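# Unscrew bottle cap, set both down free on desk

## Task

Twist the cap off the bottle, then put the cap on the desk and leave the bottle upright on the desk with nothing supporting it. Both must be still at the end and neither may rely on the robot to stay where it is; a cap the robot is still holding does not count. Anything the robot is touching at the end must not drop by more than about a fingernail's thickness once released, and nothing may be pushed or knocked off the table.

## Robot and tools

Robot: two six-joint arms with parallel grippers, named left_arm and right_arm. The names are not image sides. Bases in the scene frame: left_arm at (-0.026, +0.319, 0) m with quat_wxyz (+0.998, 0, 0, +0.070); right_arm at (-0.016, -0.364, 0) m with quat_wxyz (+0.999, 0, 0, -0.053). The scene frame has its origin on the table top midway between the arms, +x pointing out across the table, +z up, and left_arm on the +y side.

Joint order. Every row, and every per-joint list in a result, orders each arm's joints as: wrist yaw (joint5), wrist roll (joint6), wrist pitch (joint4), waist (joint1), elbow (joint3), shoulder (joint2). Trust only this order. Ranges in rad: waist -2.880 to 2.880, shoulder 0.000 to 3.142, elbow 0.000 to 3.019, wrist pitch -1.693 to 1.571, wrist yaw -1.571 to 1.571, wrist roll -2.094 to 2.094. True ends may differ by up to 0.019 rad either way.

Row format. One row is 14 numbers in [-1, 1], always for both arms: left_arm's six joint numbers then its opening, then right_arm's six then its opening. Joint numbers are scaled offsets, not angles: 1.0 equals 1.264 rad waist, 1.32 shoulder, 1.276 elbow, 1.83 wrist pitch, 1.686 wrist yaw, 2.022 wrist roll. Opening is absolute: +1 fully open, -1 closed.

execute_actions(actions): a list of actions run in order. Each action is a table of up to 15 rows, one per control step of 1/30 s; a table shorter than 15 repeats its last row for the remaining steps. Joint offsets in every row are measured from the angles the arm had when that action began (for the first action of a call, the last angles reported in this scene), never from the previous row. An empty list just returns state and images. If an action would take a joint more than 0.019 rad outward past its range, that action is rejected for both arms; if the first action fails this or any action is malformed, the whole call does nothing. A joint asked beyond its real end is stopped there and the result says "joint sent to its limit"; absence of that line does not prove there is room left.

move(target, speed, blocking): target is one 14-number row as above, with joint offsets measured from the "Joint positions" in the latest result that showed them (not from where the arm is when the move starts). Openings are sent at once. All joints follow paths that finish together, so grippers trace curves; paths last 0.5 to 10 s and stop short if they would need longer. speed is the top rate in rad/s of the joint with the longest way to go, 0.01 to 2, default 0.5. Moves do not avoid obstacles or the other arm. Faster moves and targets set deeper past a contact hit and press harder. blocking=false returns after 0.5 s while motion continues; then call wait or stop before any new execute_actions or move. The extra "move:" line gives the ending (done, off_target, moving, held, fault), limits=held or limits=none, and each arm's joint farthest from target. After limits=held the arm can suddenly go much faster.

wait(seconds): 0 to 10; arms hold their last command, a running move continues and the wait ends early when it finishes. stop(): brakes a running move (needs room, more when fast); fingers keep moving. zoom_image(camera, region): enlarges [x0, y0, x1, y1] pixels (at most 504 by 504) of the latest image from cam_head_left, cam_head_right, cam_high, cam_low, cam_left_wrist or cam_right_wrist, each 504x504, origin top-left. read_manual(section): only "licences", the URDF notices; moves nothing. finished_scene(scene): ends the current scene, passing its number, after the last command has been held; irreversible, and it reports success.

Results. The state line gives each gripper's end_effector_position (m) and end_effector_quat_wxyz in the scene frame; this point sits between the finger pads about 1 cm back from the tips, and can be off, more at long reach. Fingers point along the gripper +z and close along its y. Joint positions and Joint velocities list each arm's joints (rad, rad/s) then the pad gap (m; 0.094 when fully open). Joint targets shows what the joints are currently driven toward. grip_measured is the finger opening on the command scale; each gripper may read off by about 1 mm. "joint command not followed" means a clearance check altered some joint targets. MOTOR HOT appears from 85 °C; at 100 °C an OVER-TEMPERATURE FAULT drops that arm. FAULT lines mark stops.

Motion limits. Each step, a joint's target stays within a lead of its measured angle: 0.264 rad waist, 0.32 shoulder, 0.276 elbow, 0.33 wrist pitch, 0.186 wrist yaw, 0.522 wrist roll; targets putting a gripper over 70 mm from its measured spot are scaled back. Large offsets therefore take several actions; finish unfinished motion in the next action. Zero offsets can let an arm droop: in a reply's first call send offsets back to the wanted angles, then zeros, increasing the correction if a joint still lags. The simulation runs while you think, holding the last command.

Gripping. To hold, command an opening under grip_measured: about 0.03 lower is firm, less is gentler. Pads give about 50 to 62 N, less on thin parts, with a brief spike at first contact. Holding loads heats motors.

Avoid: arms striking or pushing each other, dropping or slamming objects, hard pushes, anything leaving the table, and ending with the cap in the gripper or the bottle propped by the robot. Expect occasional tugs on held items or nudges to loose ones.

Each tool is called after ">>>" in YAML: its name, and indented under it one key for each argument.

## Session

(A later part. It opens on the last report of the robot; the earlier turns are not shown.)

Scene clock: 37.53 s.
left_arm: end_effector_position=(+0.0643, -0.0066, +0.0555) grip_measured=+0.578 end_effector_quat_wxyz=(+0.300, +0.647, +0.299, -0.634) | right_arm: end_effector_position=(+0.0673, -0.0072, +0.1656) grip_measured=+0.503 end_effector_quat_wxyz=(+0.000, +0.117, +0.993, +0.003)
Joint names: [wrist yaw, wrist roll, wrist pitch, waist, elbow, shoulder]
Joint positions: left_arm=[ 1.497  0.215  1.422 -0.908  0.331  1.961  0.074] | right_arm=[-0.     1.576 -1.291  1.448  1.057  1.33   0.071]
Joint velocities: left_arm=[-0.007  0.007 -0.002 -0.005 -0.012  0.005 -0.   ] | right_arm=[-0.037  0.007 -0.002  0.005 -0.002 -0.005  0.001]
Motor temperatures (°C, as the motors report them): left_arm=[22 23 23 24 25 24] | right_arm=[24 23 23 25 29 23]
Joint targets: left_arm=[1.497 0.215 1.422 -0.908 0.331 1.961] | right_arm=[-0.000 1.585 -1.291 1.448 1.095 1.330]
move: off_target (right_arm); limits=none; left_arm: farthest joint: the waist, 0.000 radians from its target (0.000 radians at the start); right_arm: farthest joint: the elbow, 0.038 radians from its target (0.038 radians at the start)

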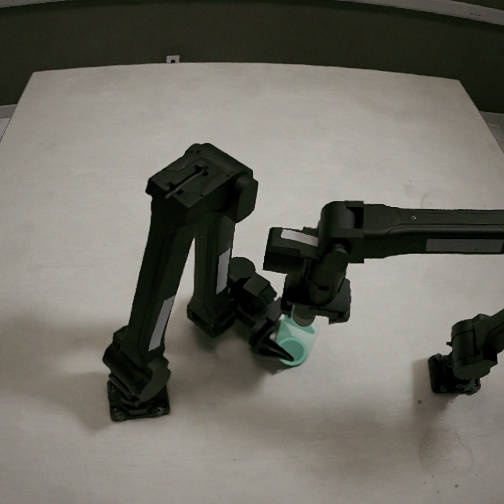

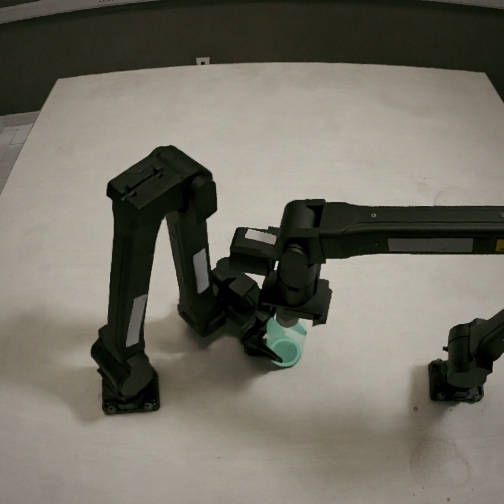

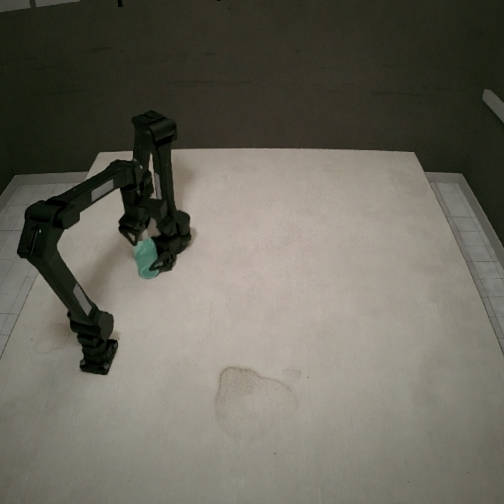

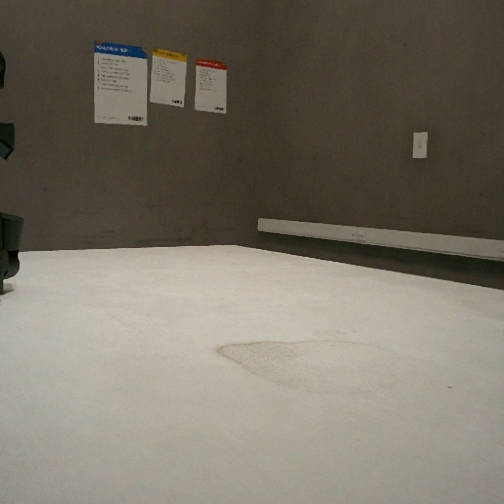

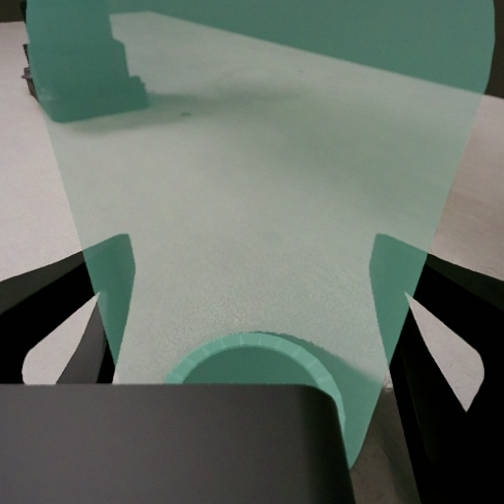

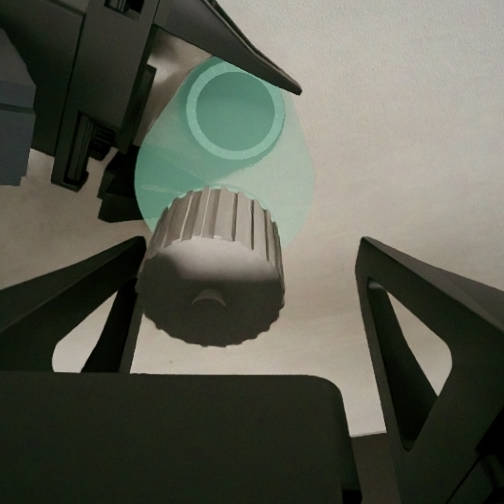

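>>> execute_actions:
  actions:
    - [[0,0,0,0,0,0,0.5,0,0,0.029,-0.012,0.03,0.027,0.5]]
    - [[0,0,0,0,0,0,0.5,0,0.23,0,0,0.03,0,0.3]]

>>> execute_actions:
  actions:
    - [[0,0,0,0,0,0,0.5,0,0,0,0,0.03,0,-0.15]]
    - [[0,0,0,0,0,0,0.5,0,-0.52,0,0,0.04,0,-0.15]]
    - [[0,0,0,0,0,0,0.5,0,-0.52,0,0,0.04,0,-0.15]]
    - [[0,0,0,0,0,0,0.5,0,-0.52,0,0,0.04,0,-0.15]]
    - [[0,0,0,0,0,0,0.5,0,-0.52,0,0,0.04,0,-0.15]]

Scene clock: 44.27 s.
left_arm: end_effector_position=(+0.0643, -0.0066, +0.0555) grip_measured=+0.578 end_effector_quat_wxyz=(+0.300, +0.647, +0.299, -0.634) | right_arm: end_effector_position=(+0.0711, +0.0038, +0.1576) grip_measured=+0.303 end_effector_quat_wxyz=(-0.001, +0.333, +0.943, +0.014)
Joint names: [wrist yaw, wrist roll, wrist pitch, waist, elbow, shoulder]
Joint positions: left_arm=[ 1.497  0.215  1.422 -0.908  0.331  1.961  0.074] | right_arm=[-0.     2.018 -1.247  1.445  1.057  1.353  0.061]
Joint velocities: left_arm=[-0.007  0.066 -0.002 -0.005 -0.002 -0.015 -0.001] | right_arm=[-0.066  0.095 -0.007  0.005  0.002 -0.005 -0.001]
Motor temperatures (°C, as the motors report them): left_arm=[22 23 23 24 24 24] | right_arm=[24 23 23 25 30 23]
Joint targets: left_arm=[1.497 0.215 1.422 -0.908 0.331 1.961] | right_arm=[-0.000 2.042 -1.247 1.445 1.095 1.353]

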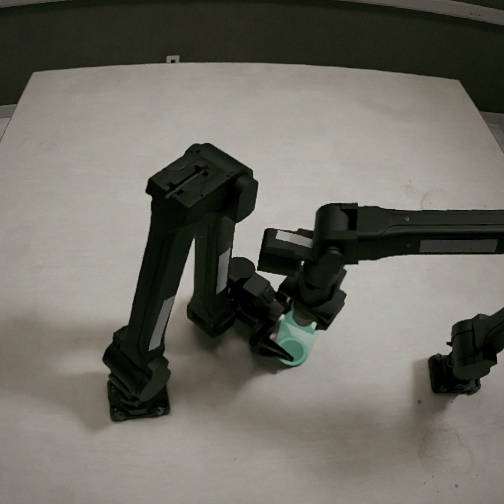

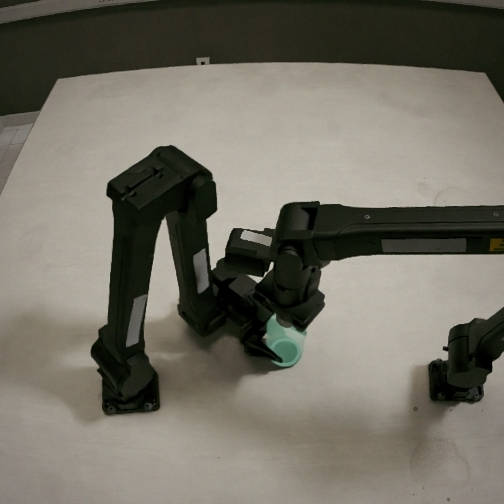

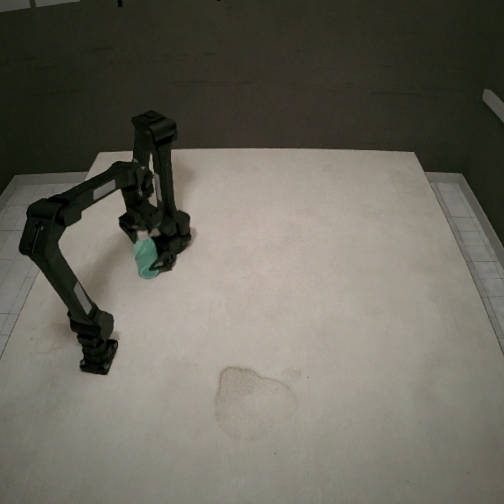

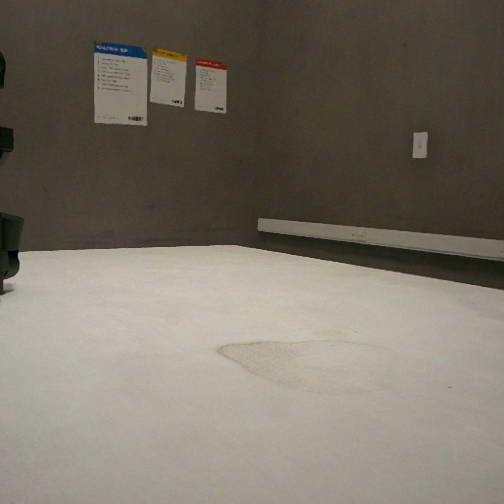

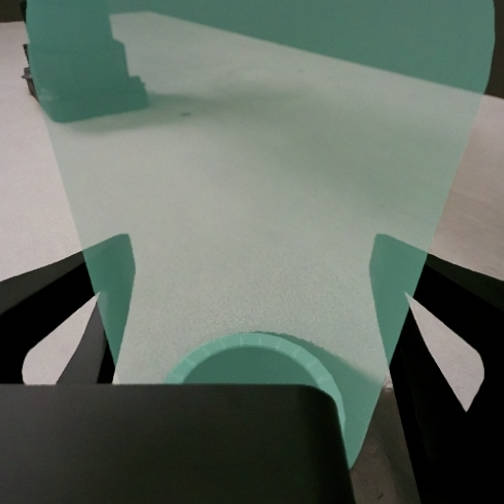

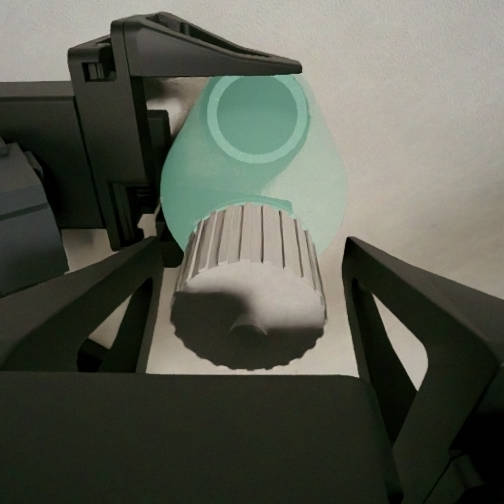

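Scene clock: 46.77 s.
left_arm: end_effector_position=(+0.0642, -0.0065, +0.0554) grip_measured=+0.578 end_effector_quat_wxyz=(+0.301, +0.647, +0.298, -0.634) | right_arm: end_effector_position=(+0.0719, +0.0032, +0.1599) grip_measured=-0.136 end_effector_quat_wxyz=(-0.010, +1.000, +0.027, +0.006)
Joint names: [wrist yaw, wrist roll, wrist pitch, waist, elbow, shoulder]
Joint positions: left_arm=[ 1.497  0.22   1.422 -0.908  0.331  1.961  0.074] | right_arm=[ 0.005 -1.858 -1.258  1.445  1.063  1.353  0.041]
Joint velocities: left_arm=[ 0.037  0.037  0.002 -0.005 -0.017  0.005 -0.   ] | right_arm=[ 0.037 -0.432 -0.017  0.005 -0.017 -0.005  0.   ]
Motor temperatures (°C, as the motors report them): left_arm=[22 23 23 24 24 24] | right_arm=[24 23 23 25 30 23]
Joint targets: left_arm=[1.497 0.224 1.422 -0.908 0.331 1.961] | right_arm=[0.001 -1.946 -1.255 1.445 1.112 1.353]

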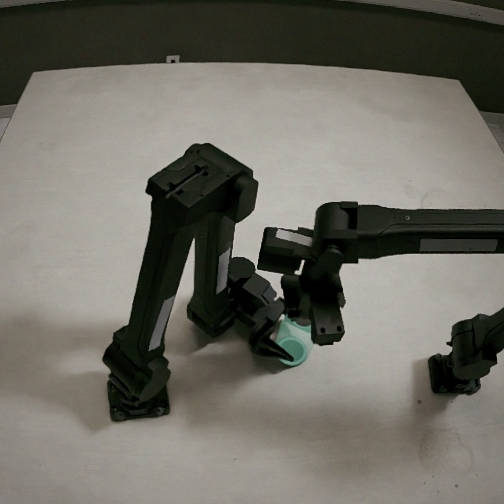

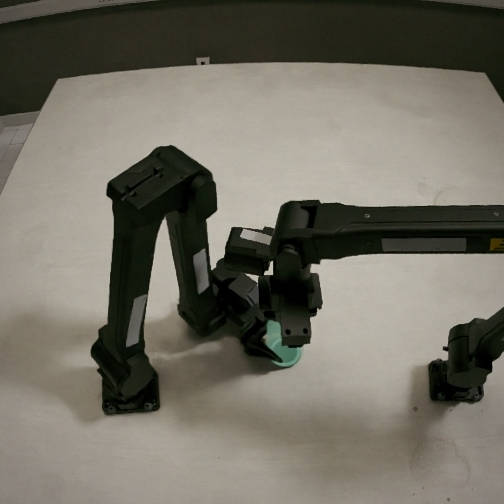

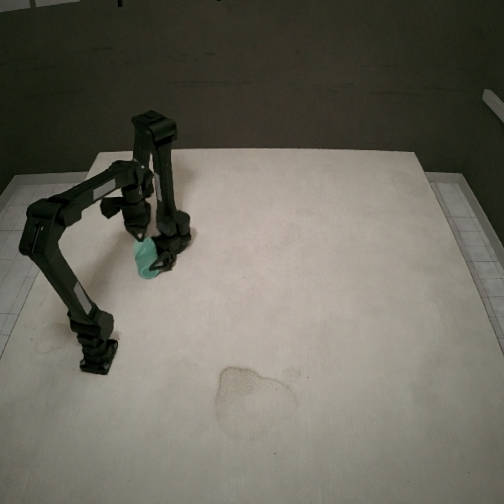

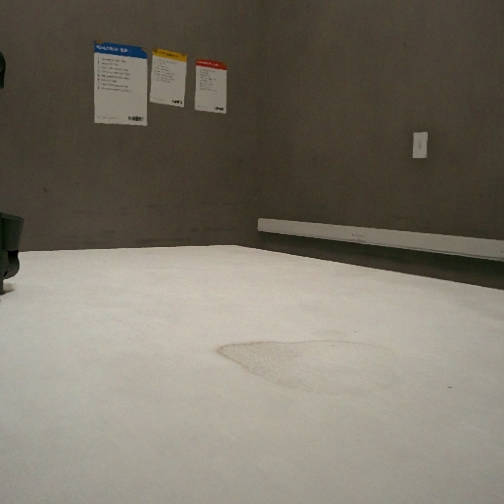

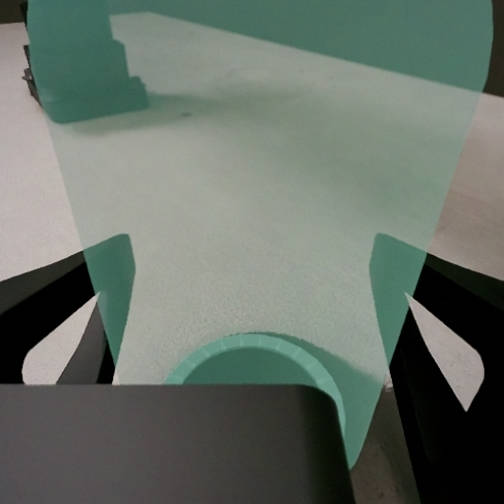

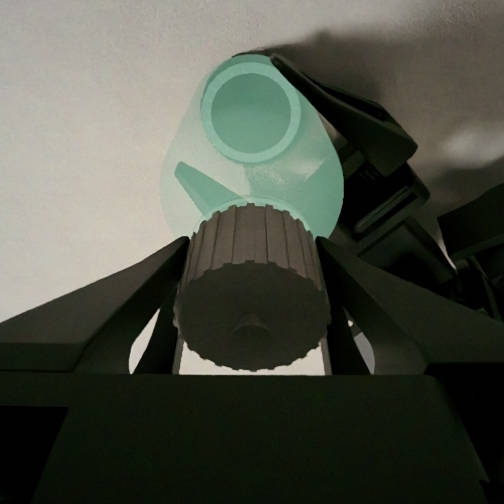

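>>> execute_actions:
  actions:
    - [[0,0,0,0,0,0,0.5,0,-0.04,0,0,0.03,0,0.15]]
    - [[0,0,0,0,0,0,0.5,0,0.68,0,0,0.03,0,0.15]]
    - [[0,0,0,0,0,0,0.5,0,0.68,0,0,0.03,0,0.15]]
    - [[0,0,0,0,0,0,0.5,0,0.68,0,0,0.03,0,0.15]]
    - [[0,0,0,0,0,0,0.5,0,0,0,0,0.03,0,-0.165]]
    - [[0,0,0,0,0,0,0.5,0,-0.5,0,0,0.045,0,-0.165]]
    - [[0,0,0,0,0,0,0.5,0,-0.5,0,0,0.045,0,-0.165]]
    - [[0,0,0,0,0,0,0.5,0,-0.5,0,0,0.045,0,-0.165]]
    - [[0,0,0,0,0,0,0.5,0,-0.5,-0.008,0,0.065,0,-0.165]]

Scene clock: 55.43 s.
left_arm: end_effector_position=(+0.0643, -0.0066, +0.0554) grip_measured=+0.578 end_effector_quat_wxyz=(+0.301, +0.647, +0.298, -0.634) | right_arm: end_effector_position=(+0.0704, +0.0035, +0.1630) grip_measured=-0.144 end_effector_quat_wxyz=(-0.009, +0.998, +0.054, +0.001)
Joint names: [wrist yaw, wrist roll, wrist pitch, waist, elbow, shoulder]
Joint positions: left_arm=[ 1.496  0.221  1.422 -0.908  0.331  1.961  0.074] | right_arm=[-0.003 -1.911 -1.271  1.445  1.072  1.354  0.04 ]
Joint velocities: left_arm=[ 0.037  0.022 -0.007 -0.005  0.007 -0.015  0.   ] | right_arm=[-0.095 -0.3    0.007  0.005 -0.017  0.015 -0.   ]
Motor temperatures (°C, as the motors report them): left_arm=[22 23 23 24 24 24] | right_arm=[24 23 23 25 30 23]
Joint targets: left_arm=[1.496 0.225 1.422 -0.908 0.331 1.961] | right_arm=[-0.004 -1.992 -1.277 1.445 1.152 1.354]

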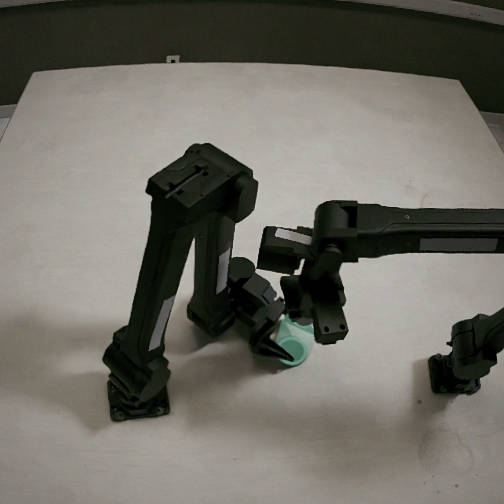

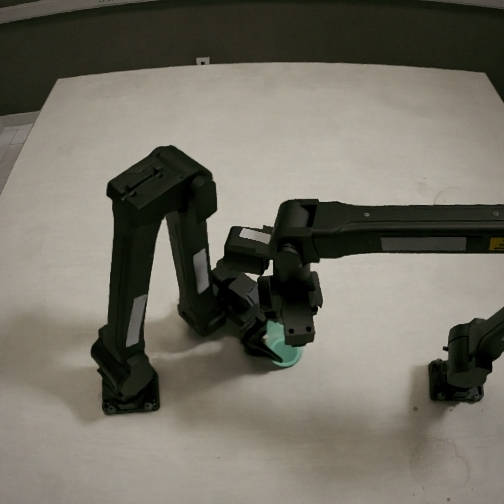

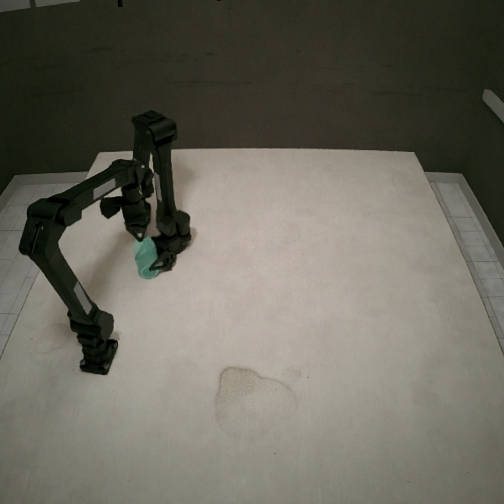

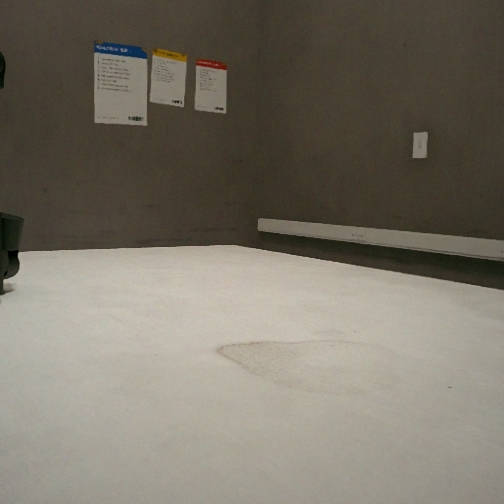

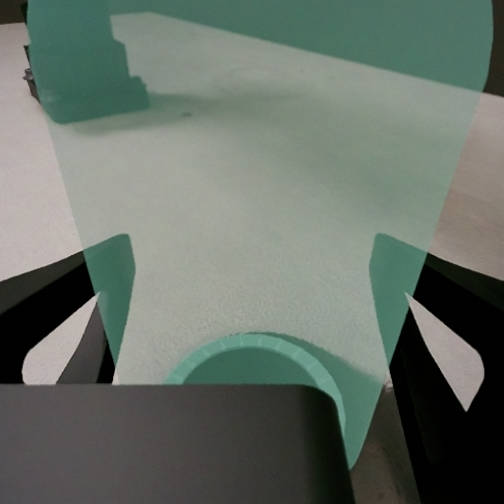

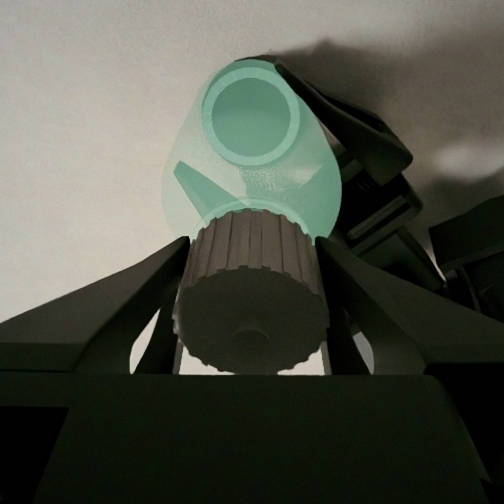

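>>> execute_actions:
  actions:
    - [[0,0,0,0,0,0,0.5,0,-0.02,0,0,0.03,0,0.15]]
    - [[0,0,0,0,0,0,0.5,0,0.68,0,0,0.03,0,0.15]]
    - [[0,0,0,0,0,0,0.5,0,0.68,0,0,0.03,0,0.15]]
    - [[0,0,0,0,0,0,0.5,0,0.68,0,0,0.03,0,0.15]]
    - [[0,0,0,0,0,0,0.5,0,0,0,0,0.03,0,-0.165]]
    - [[0,0,0,0,0,0,0.5,0,-0.5,0,0,0.045,0,-0.165]]
    - [[0,0,0,0,0,0,0.5,0,-0.5,0,0,0.045,0,-0.165]]
    - [[0,0,0,0,0,0,0.5,0,-0.48,0,0,0.045,0,-0.165]]
    - [[0,0,0,0,0,0,0.5,0,-0.48,-0.008,0,0.065,0,-0.165]]

Scene clock: 63.07 s.
left_arm: end_effector_position=(+0.0641, -0.0064, +0.0554) grip_measured=+0.578 end_effector_quat_wxyz=(+0.302, +0.648, +0.296, -0.633) | right_arm: end_effector_position=(+0.0721, +0.0051, +0.1689) grip_measured=-0.143 end_effector_quat_wxyz=(-0.009, +0.998, +0.068, +0.005)
Joint names: [wrist yaw, wrist roll, wrist pitch, waist, elbow, shoulder]
Joint positions: left_arm=[ 1.498  0.224  1.422 -0.908  0.331  1.961  0.074] | right_arm=[ 0.004 -1.939 -1.286  1.445  1.088  1.354  0.04 ]
Joint velocities: left_arm=[ 0.022 -0.125 -0.002 -0.005  0.002  0.005 -0.   ] | right_arm=[-0.037 -0.344  0.002  0.005 -0.012 -0.015  0.   ]
Motor temperatures (°C, as the motors report them): left_arm=[22 23 23 24 24 24] | right_arm=[24 23 23 25 31 23]
Joint targets: left_arm=[1.497 0.223 1.422 -0.908 0.331 1.961] | right_arm=[0.002 -1.997 -1.287 1.445 1.158 1.354]

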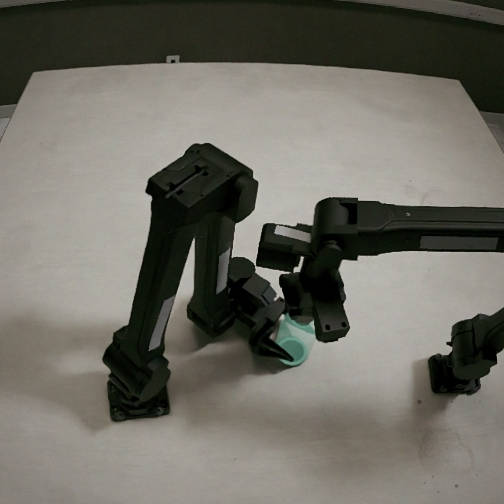

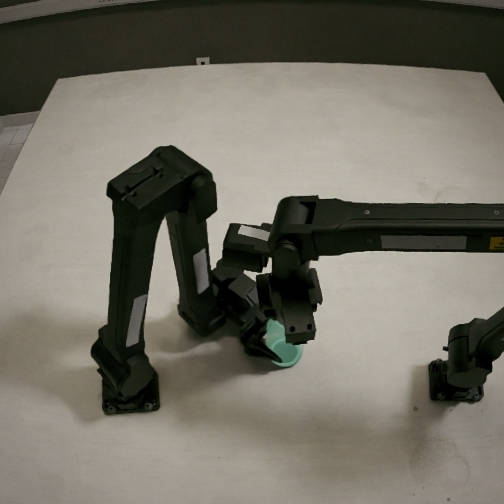

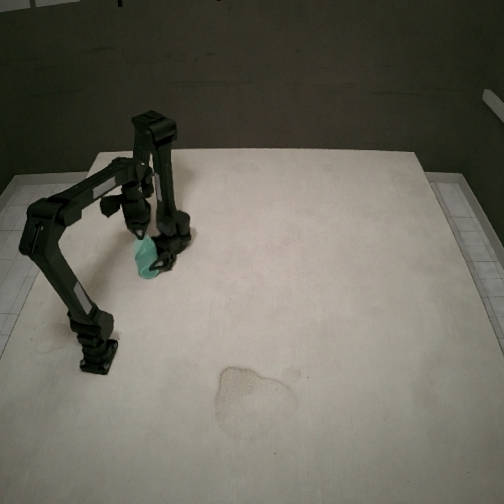

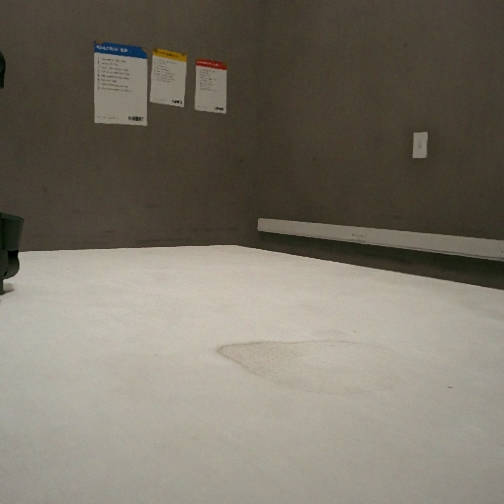

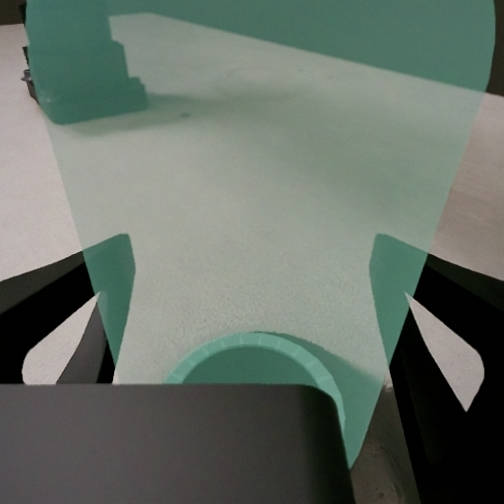

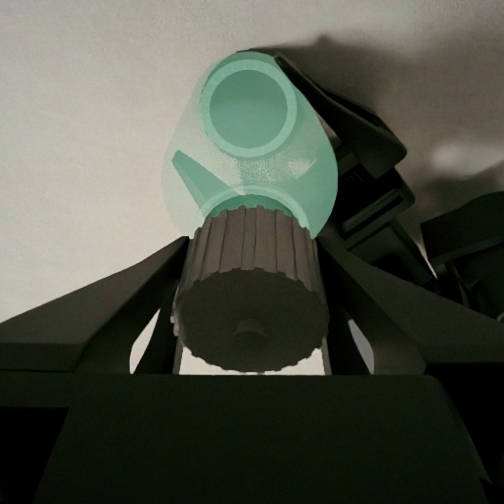

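>>> move:
  target: [0,0,0,0,0,0,0.5,0,0,-0.082,0,0.128,-0.03,-0.17]
  speed: 0.2

>>> move:
  target: [0,0,0,0,0,0,0.5,0,0,0,-0.85,0.03,0,-0.17]
  speed: 1

>>> move:
  target: [0,0,0,0,0,0,1,0,0,0.3,0,-0.367,0.058,-0.17]
  speed: 0.6

Scene clock: 68.57 s.
left_arm: end_effector_position=(+0.0642, -0.0065, +0.0554) grip_measured=+0.578 end_effector_quat_wxyz=(+0.300, +0.647, +0.298, -0.634) | right_arm: end_effector_position=(+0.0715, +0.0022, +0.2163) grip_measured=-0.143 end_effector_quat_wxyz=(-0.002, +0.997, +0.072, +0.003)
Joint names: [wrist yaw, wrist roll, wrist pitch, waist, elbow, shoulder]
Joint positions: left_arm=[ 1.497  0.218  1.422 -0.908  0.331  1.961  0.074] | right_arm=[ 0.005 -1.947 -1.428  1.445  1.192  1.33   0.04 ]
Joint velocities: left_arm=[-0.095  0.037 -0.002 -0.015 -0.002 -0.005  0.001] | right_arm=[-0.022  0.022 -0.022 -0.015  0.002  0.015  0.   ]
Motor temperatures (°C, as the motors report them): left_arm=[22 23 23 24 24 24] | right_arm=[24 23 23 25 31 24]
Joint targets: left_arm=[1.498 0.224 1.422 -0.908 0.331 1.961] | right_arm=[0.004 -1.938 -1.435 1.445 1.252 1.314]
move: off_target (right_arm); limits=none; left_arm: farthest joint: the wrist roll, 0.006 radians from its target (0.000 radians at the start); right_arm: farthest joint: the elbow, 0.059 radians from its target (0.163 radians at the start)

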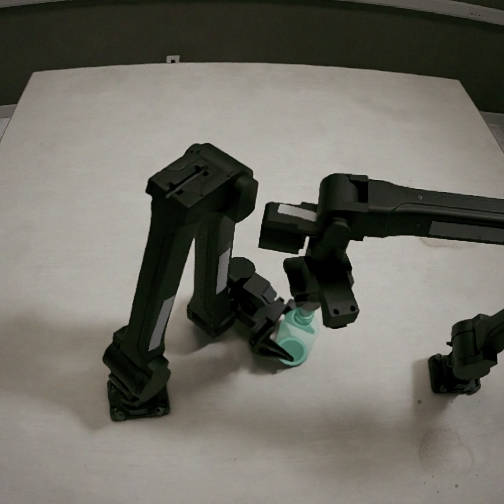

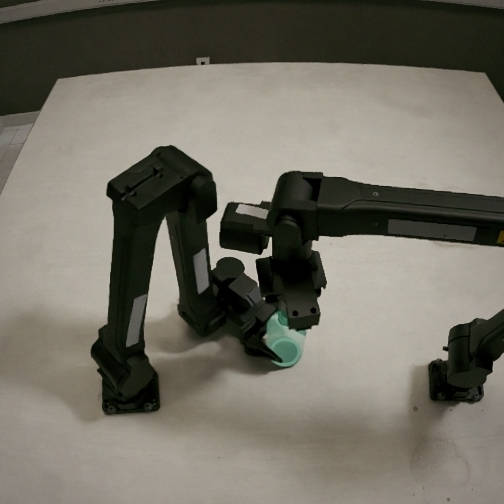

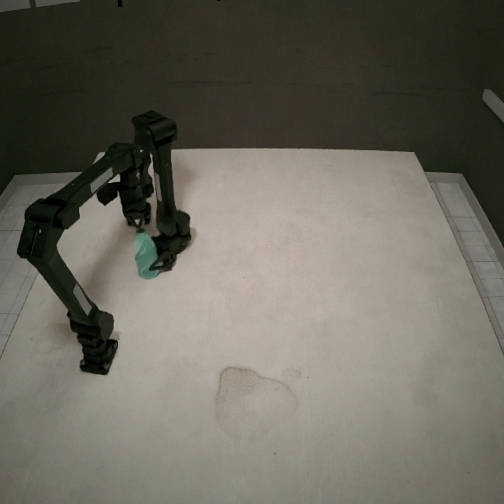

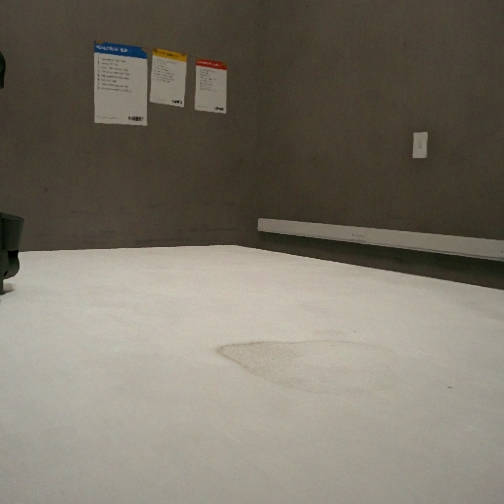

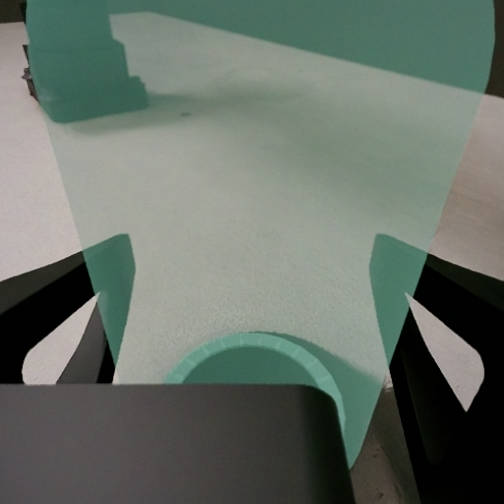

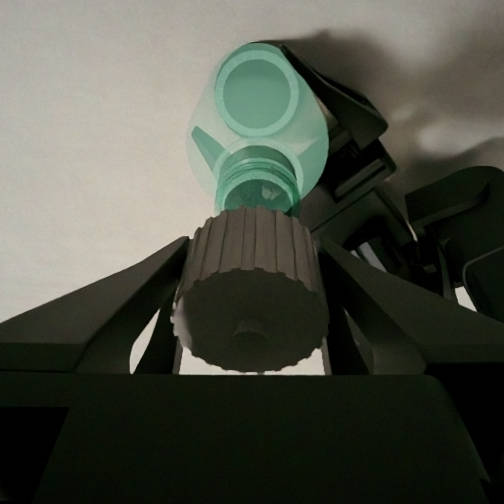

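Scene clock: 70.13 s.
left_arm: end_effector_position=(+0.0642, -0.0065, +0.0554) grip_measured=+0.578 end_effector_quat_wxyz=(+0.300, +0.647, +0.298, -0.634) | right_arm: end_effector_position=(+0.3488, -0.2709, +0.2163) grip_measured=-0.143 end_effector_quat_wxyz=(+0.000, +0.892, -0.453, +0.004)
Joint names: [wrist yaw, wrist roll, wrist pitch, waist, elbow, shoulder]
Joint positions: left_arm=[ 1.497  0.218  1.422 -0.908  0.331  1.961  0.074] | right_arm=[ 0.005 -1.947 -1.428  0.361  1.192  1.33   0.04 ]
Joint velocities: left_arm=[ 0.007  0.037  0.002 -0.005 -0.007 -0.015  0.001] | right_arm=[ 0.095  0.022 -0.007 -0.005  0.007 -0.005 -0.002]
Motor temperatures (°C, as the motors report them): left_arm=[22 23 23 24 24 24] | right_arm=[24 23 23 25 31 24]
Joint targets: left_arm=[1.497 0.218 1.422 -0.908 0.331 1.961] | right_arm=[0.005 -1.947 -1.428 0.370 1.231 1.330]
move: off_target (right_arm); limits=none; left_arm: farthest joint: the waist, 0.000 radians from its target (0.000 radians at the start); right_arm: farthest joint: the elbow, 0.038 radians from its target (0.038 radians at the start)

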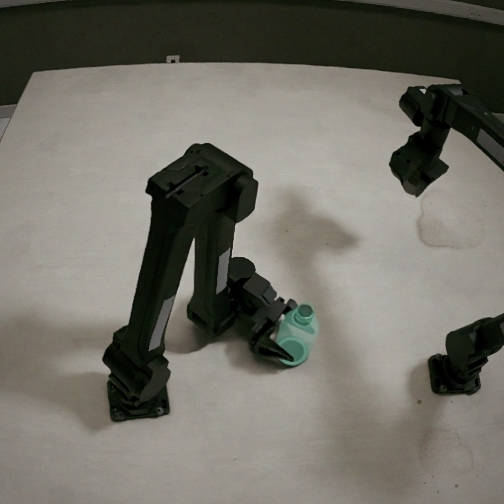

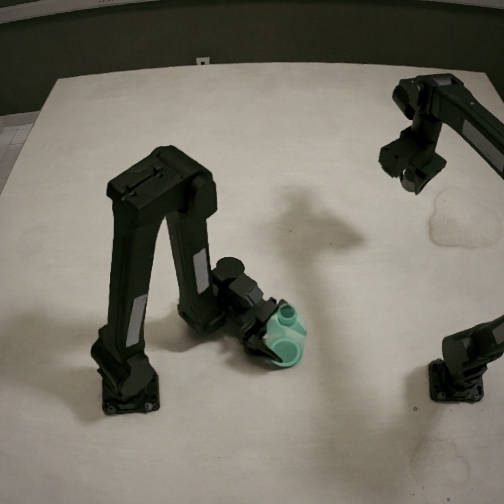

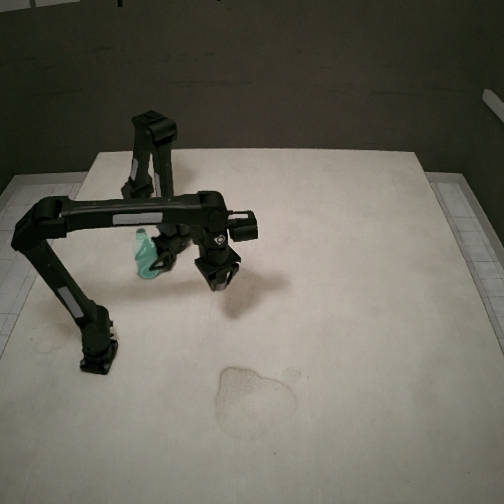

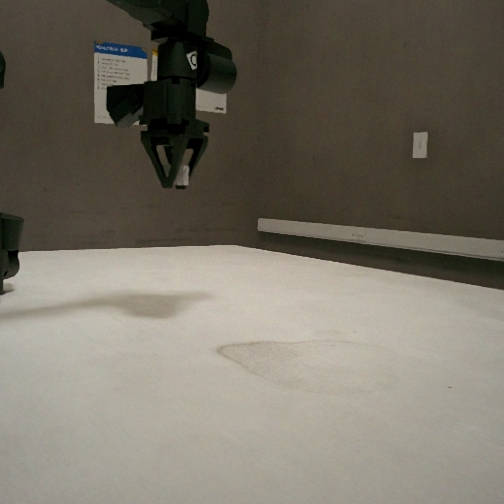

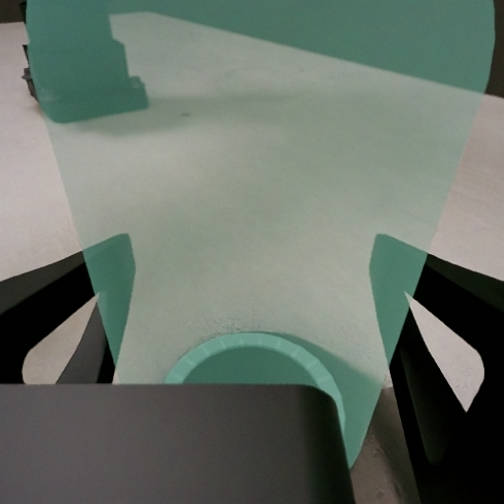

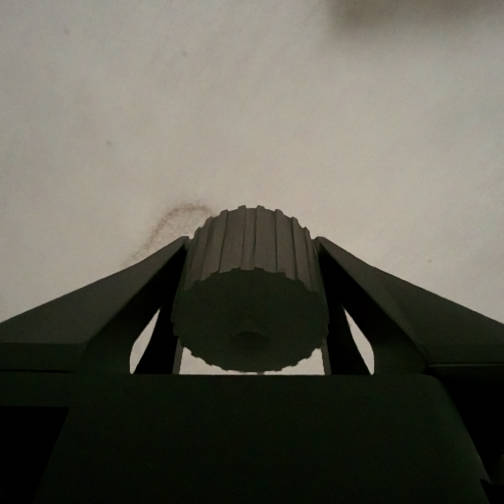

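Scene clock: 71.60 s.
left_arm: end_effector_position=(+0.0642, -0.0065, +0.0554) grip_measured=+1.000 end_effector_quat_wxyz=(+0.300, +0.647, +0.298, -0.634) | right_arm: end_effector_position=(+0.2978, -0.2842, +0.0313) grip_measured=-0.143 end_effector_quat_wxyz=(-0.001, +0.892, -0.453, +0.005)
Joint names: [wrist yaw, wrist roll, wrist pitch, waist, elbow, shoulder]
Joint positions: left_arm=[ 1.497  0.218  1.422 -0.908  0.331  1.961  0.094] | right_arm=[ 0.005 -1.947 -0.888  0.361  0.724  1.397  0.04 ]
Joint velocities: left_arm=[-0.095  0.007  0.007 -0.005 -0.022 -0.005  0.   ] | right_arm=[ 0.007 -0.051 -0.002 -0.005 -0.002 -0.005  0.   ]
Motor temperatures (°C, as the motors report them): left_arm=[22 23 23 24 24 24] | right_arm=[24 23 23 25 31 24]
Joint targets: left_arm=[1.497 0.218 1.422 -0.908 0.331 1.961] | right_arm=[0.005 -1.947 -0.879 0.361 0.724 1.407]
move: done; limits=none; left_arm: farthest joint: the waist, 0.000 radians from its target (0.000 radians at the start); right_arm: farthest joint: the shoulder, 0.010 radians from its target (0.077 radians at the start)

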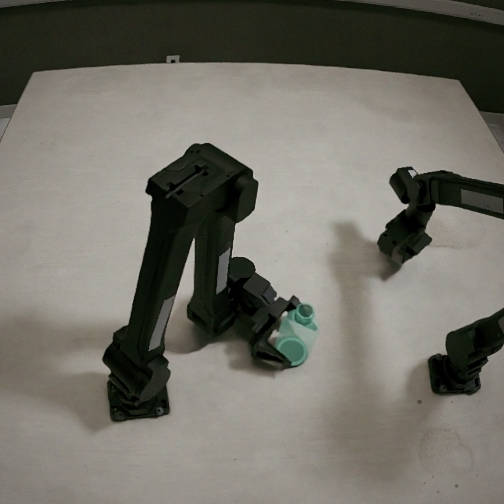

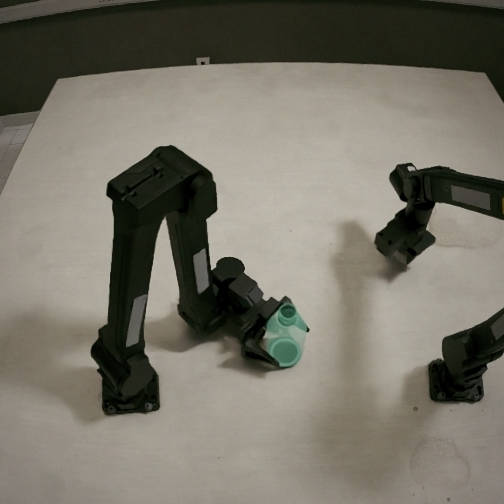

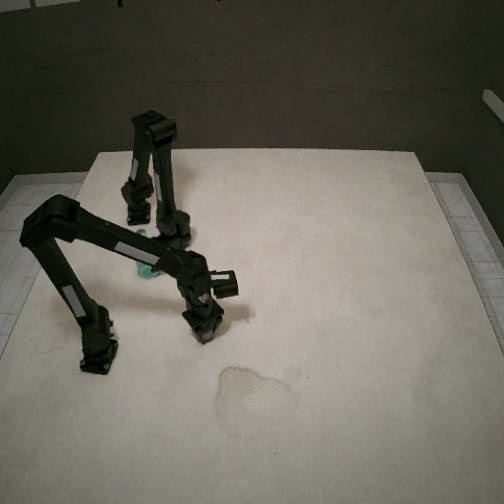

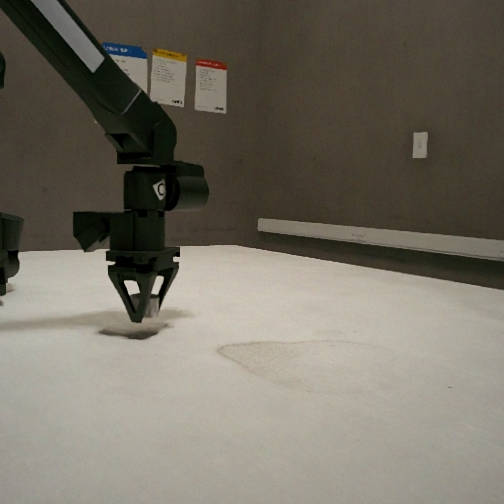

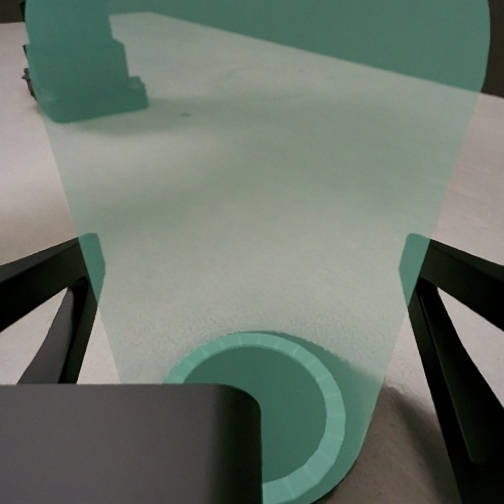

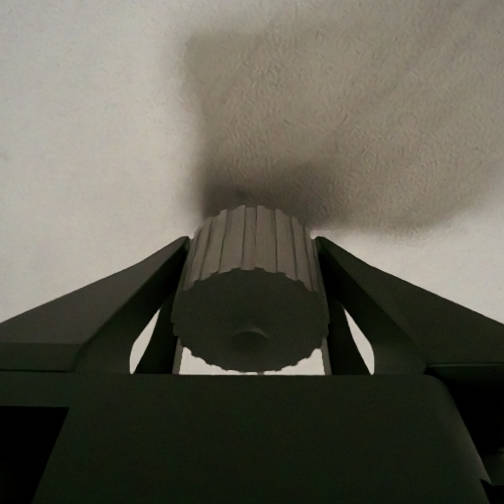

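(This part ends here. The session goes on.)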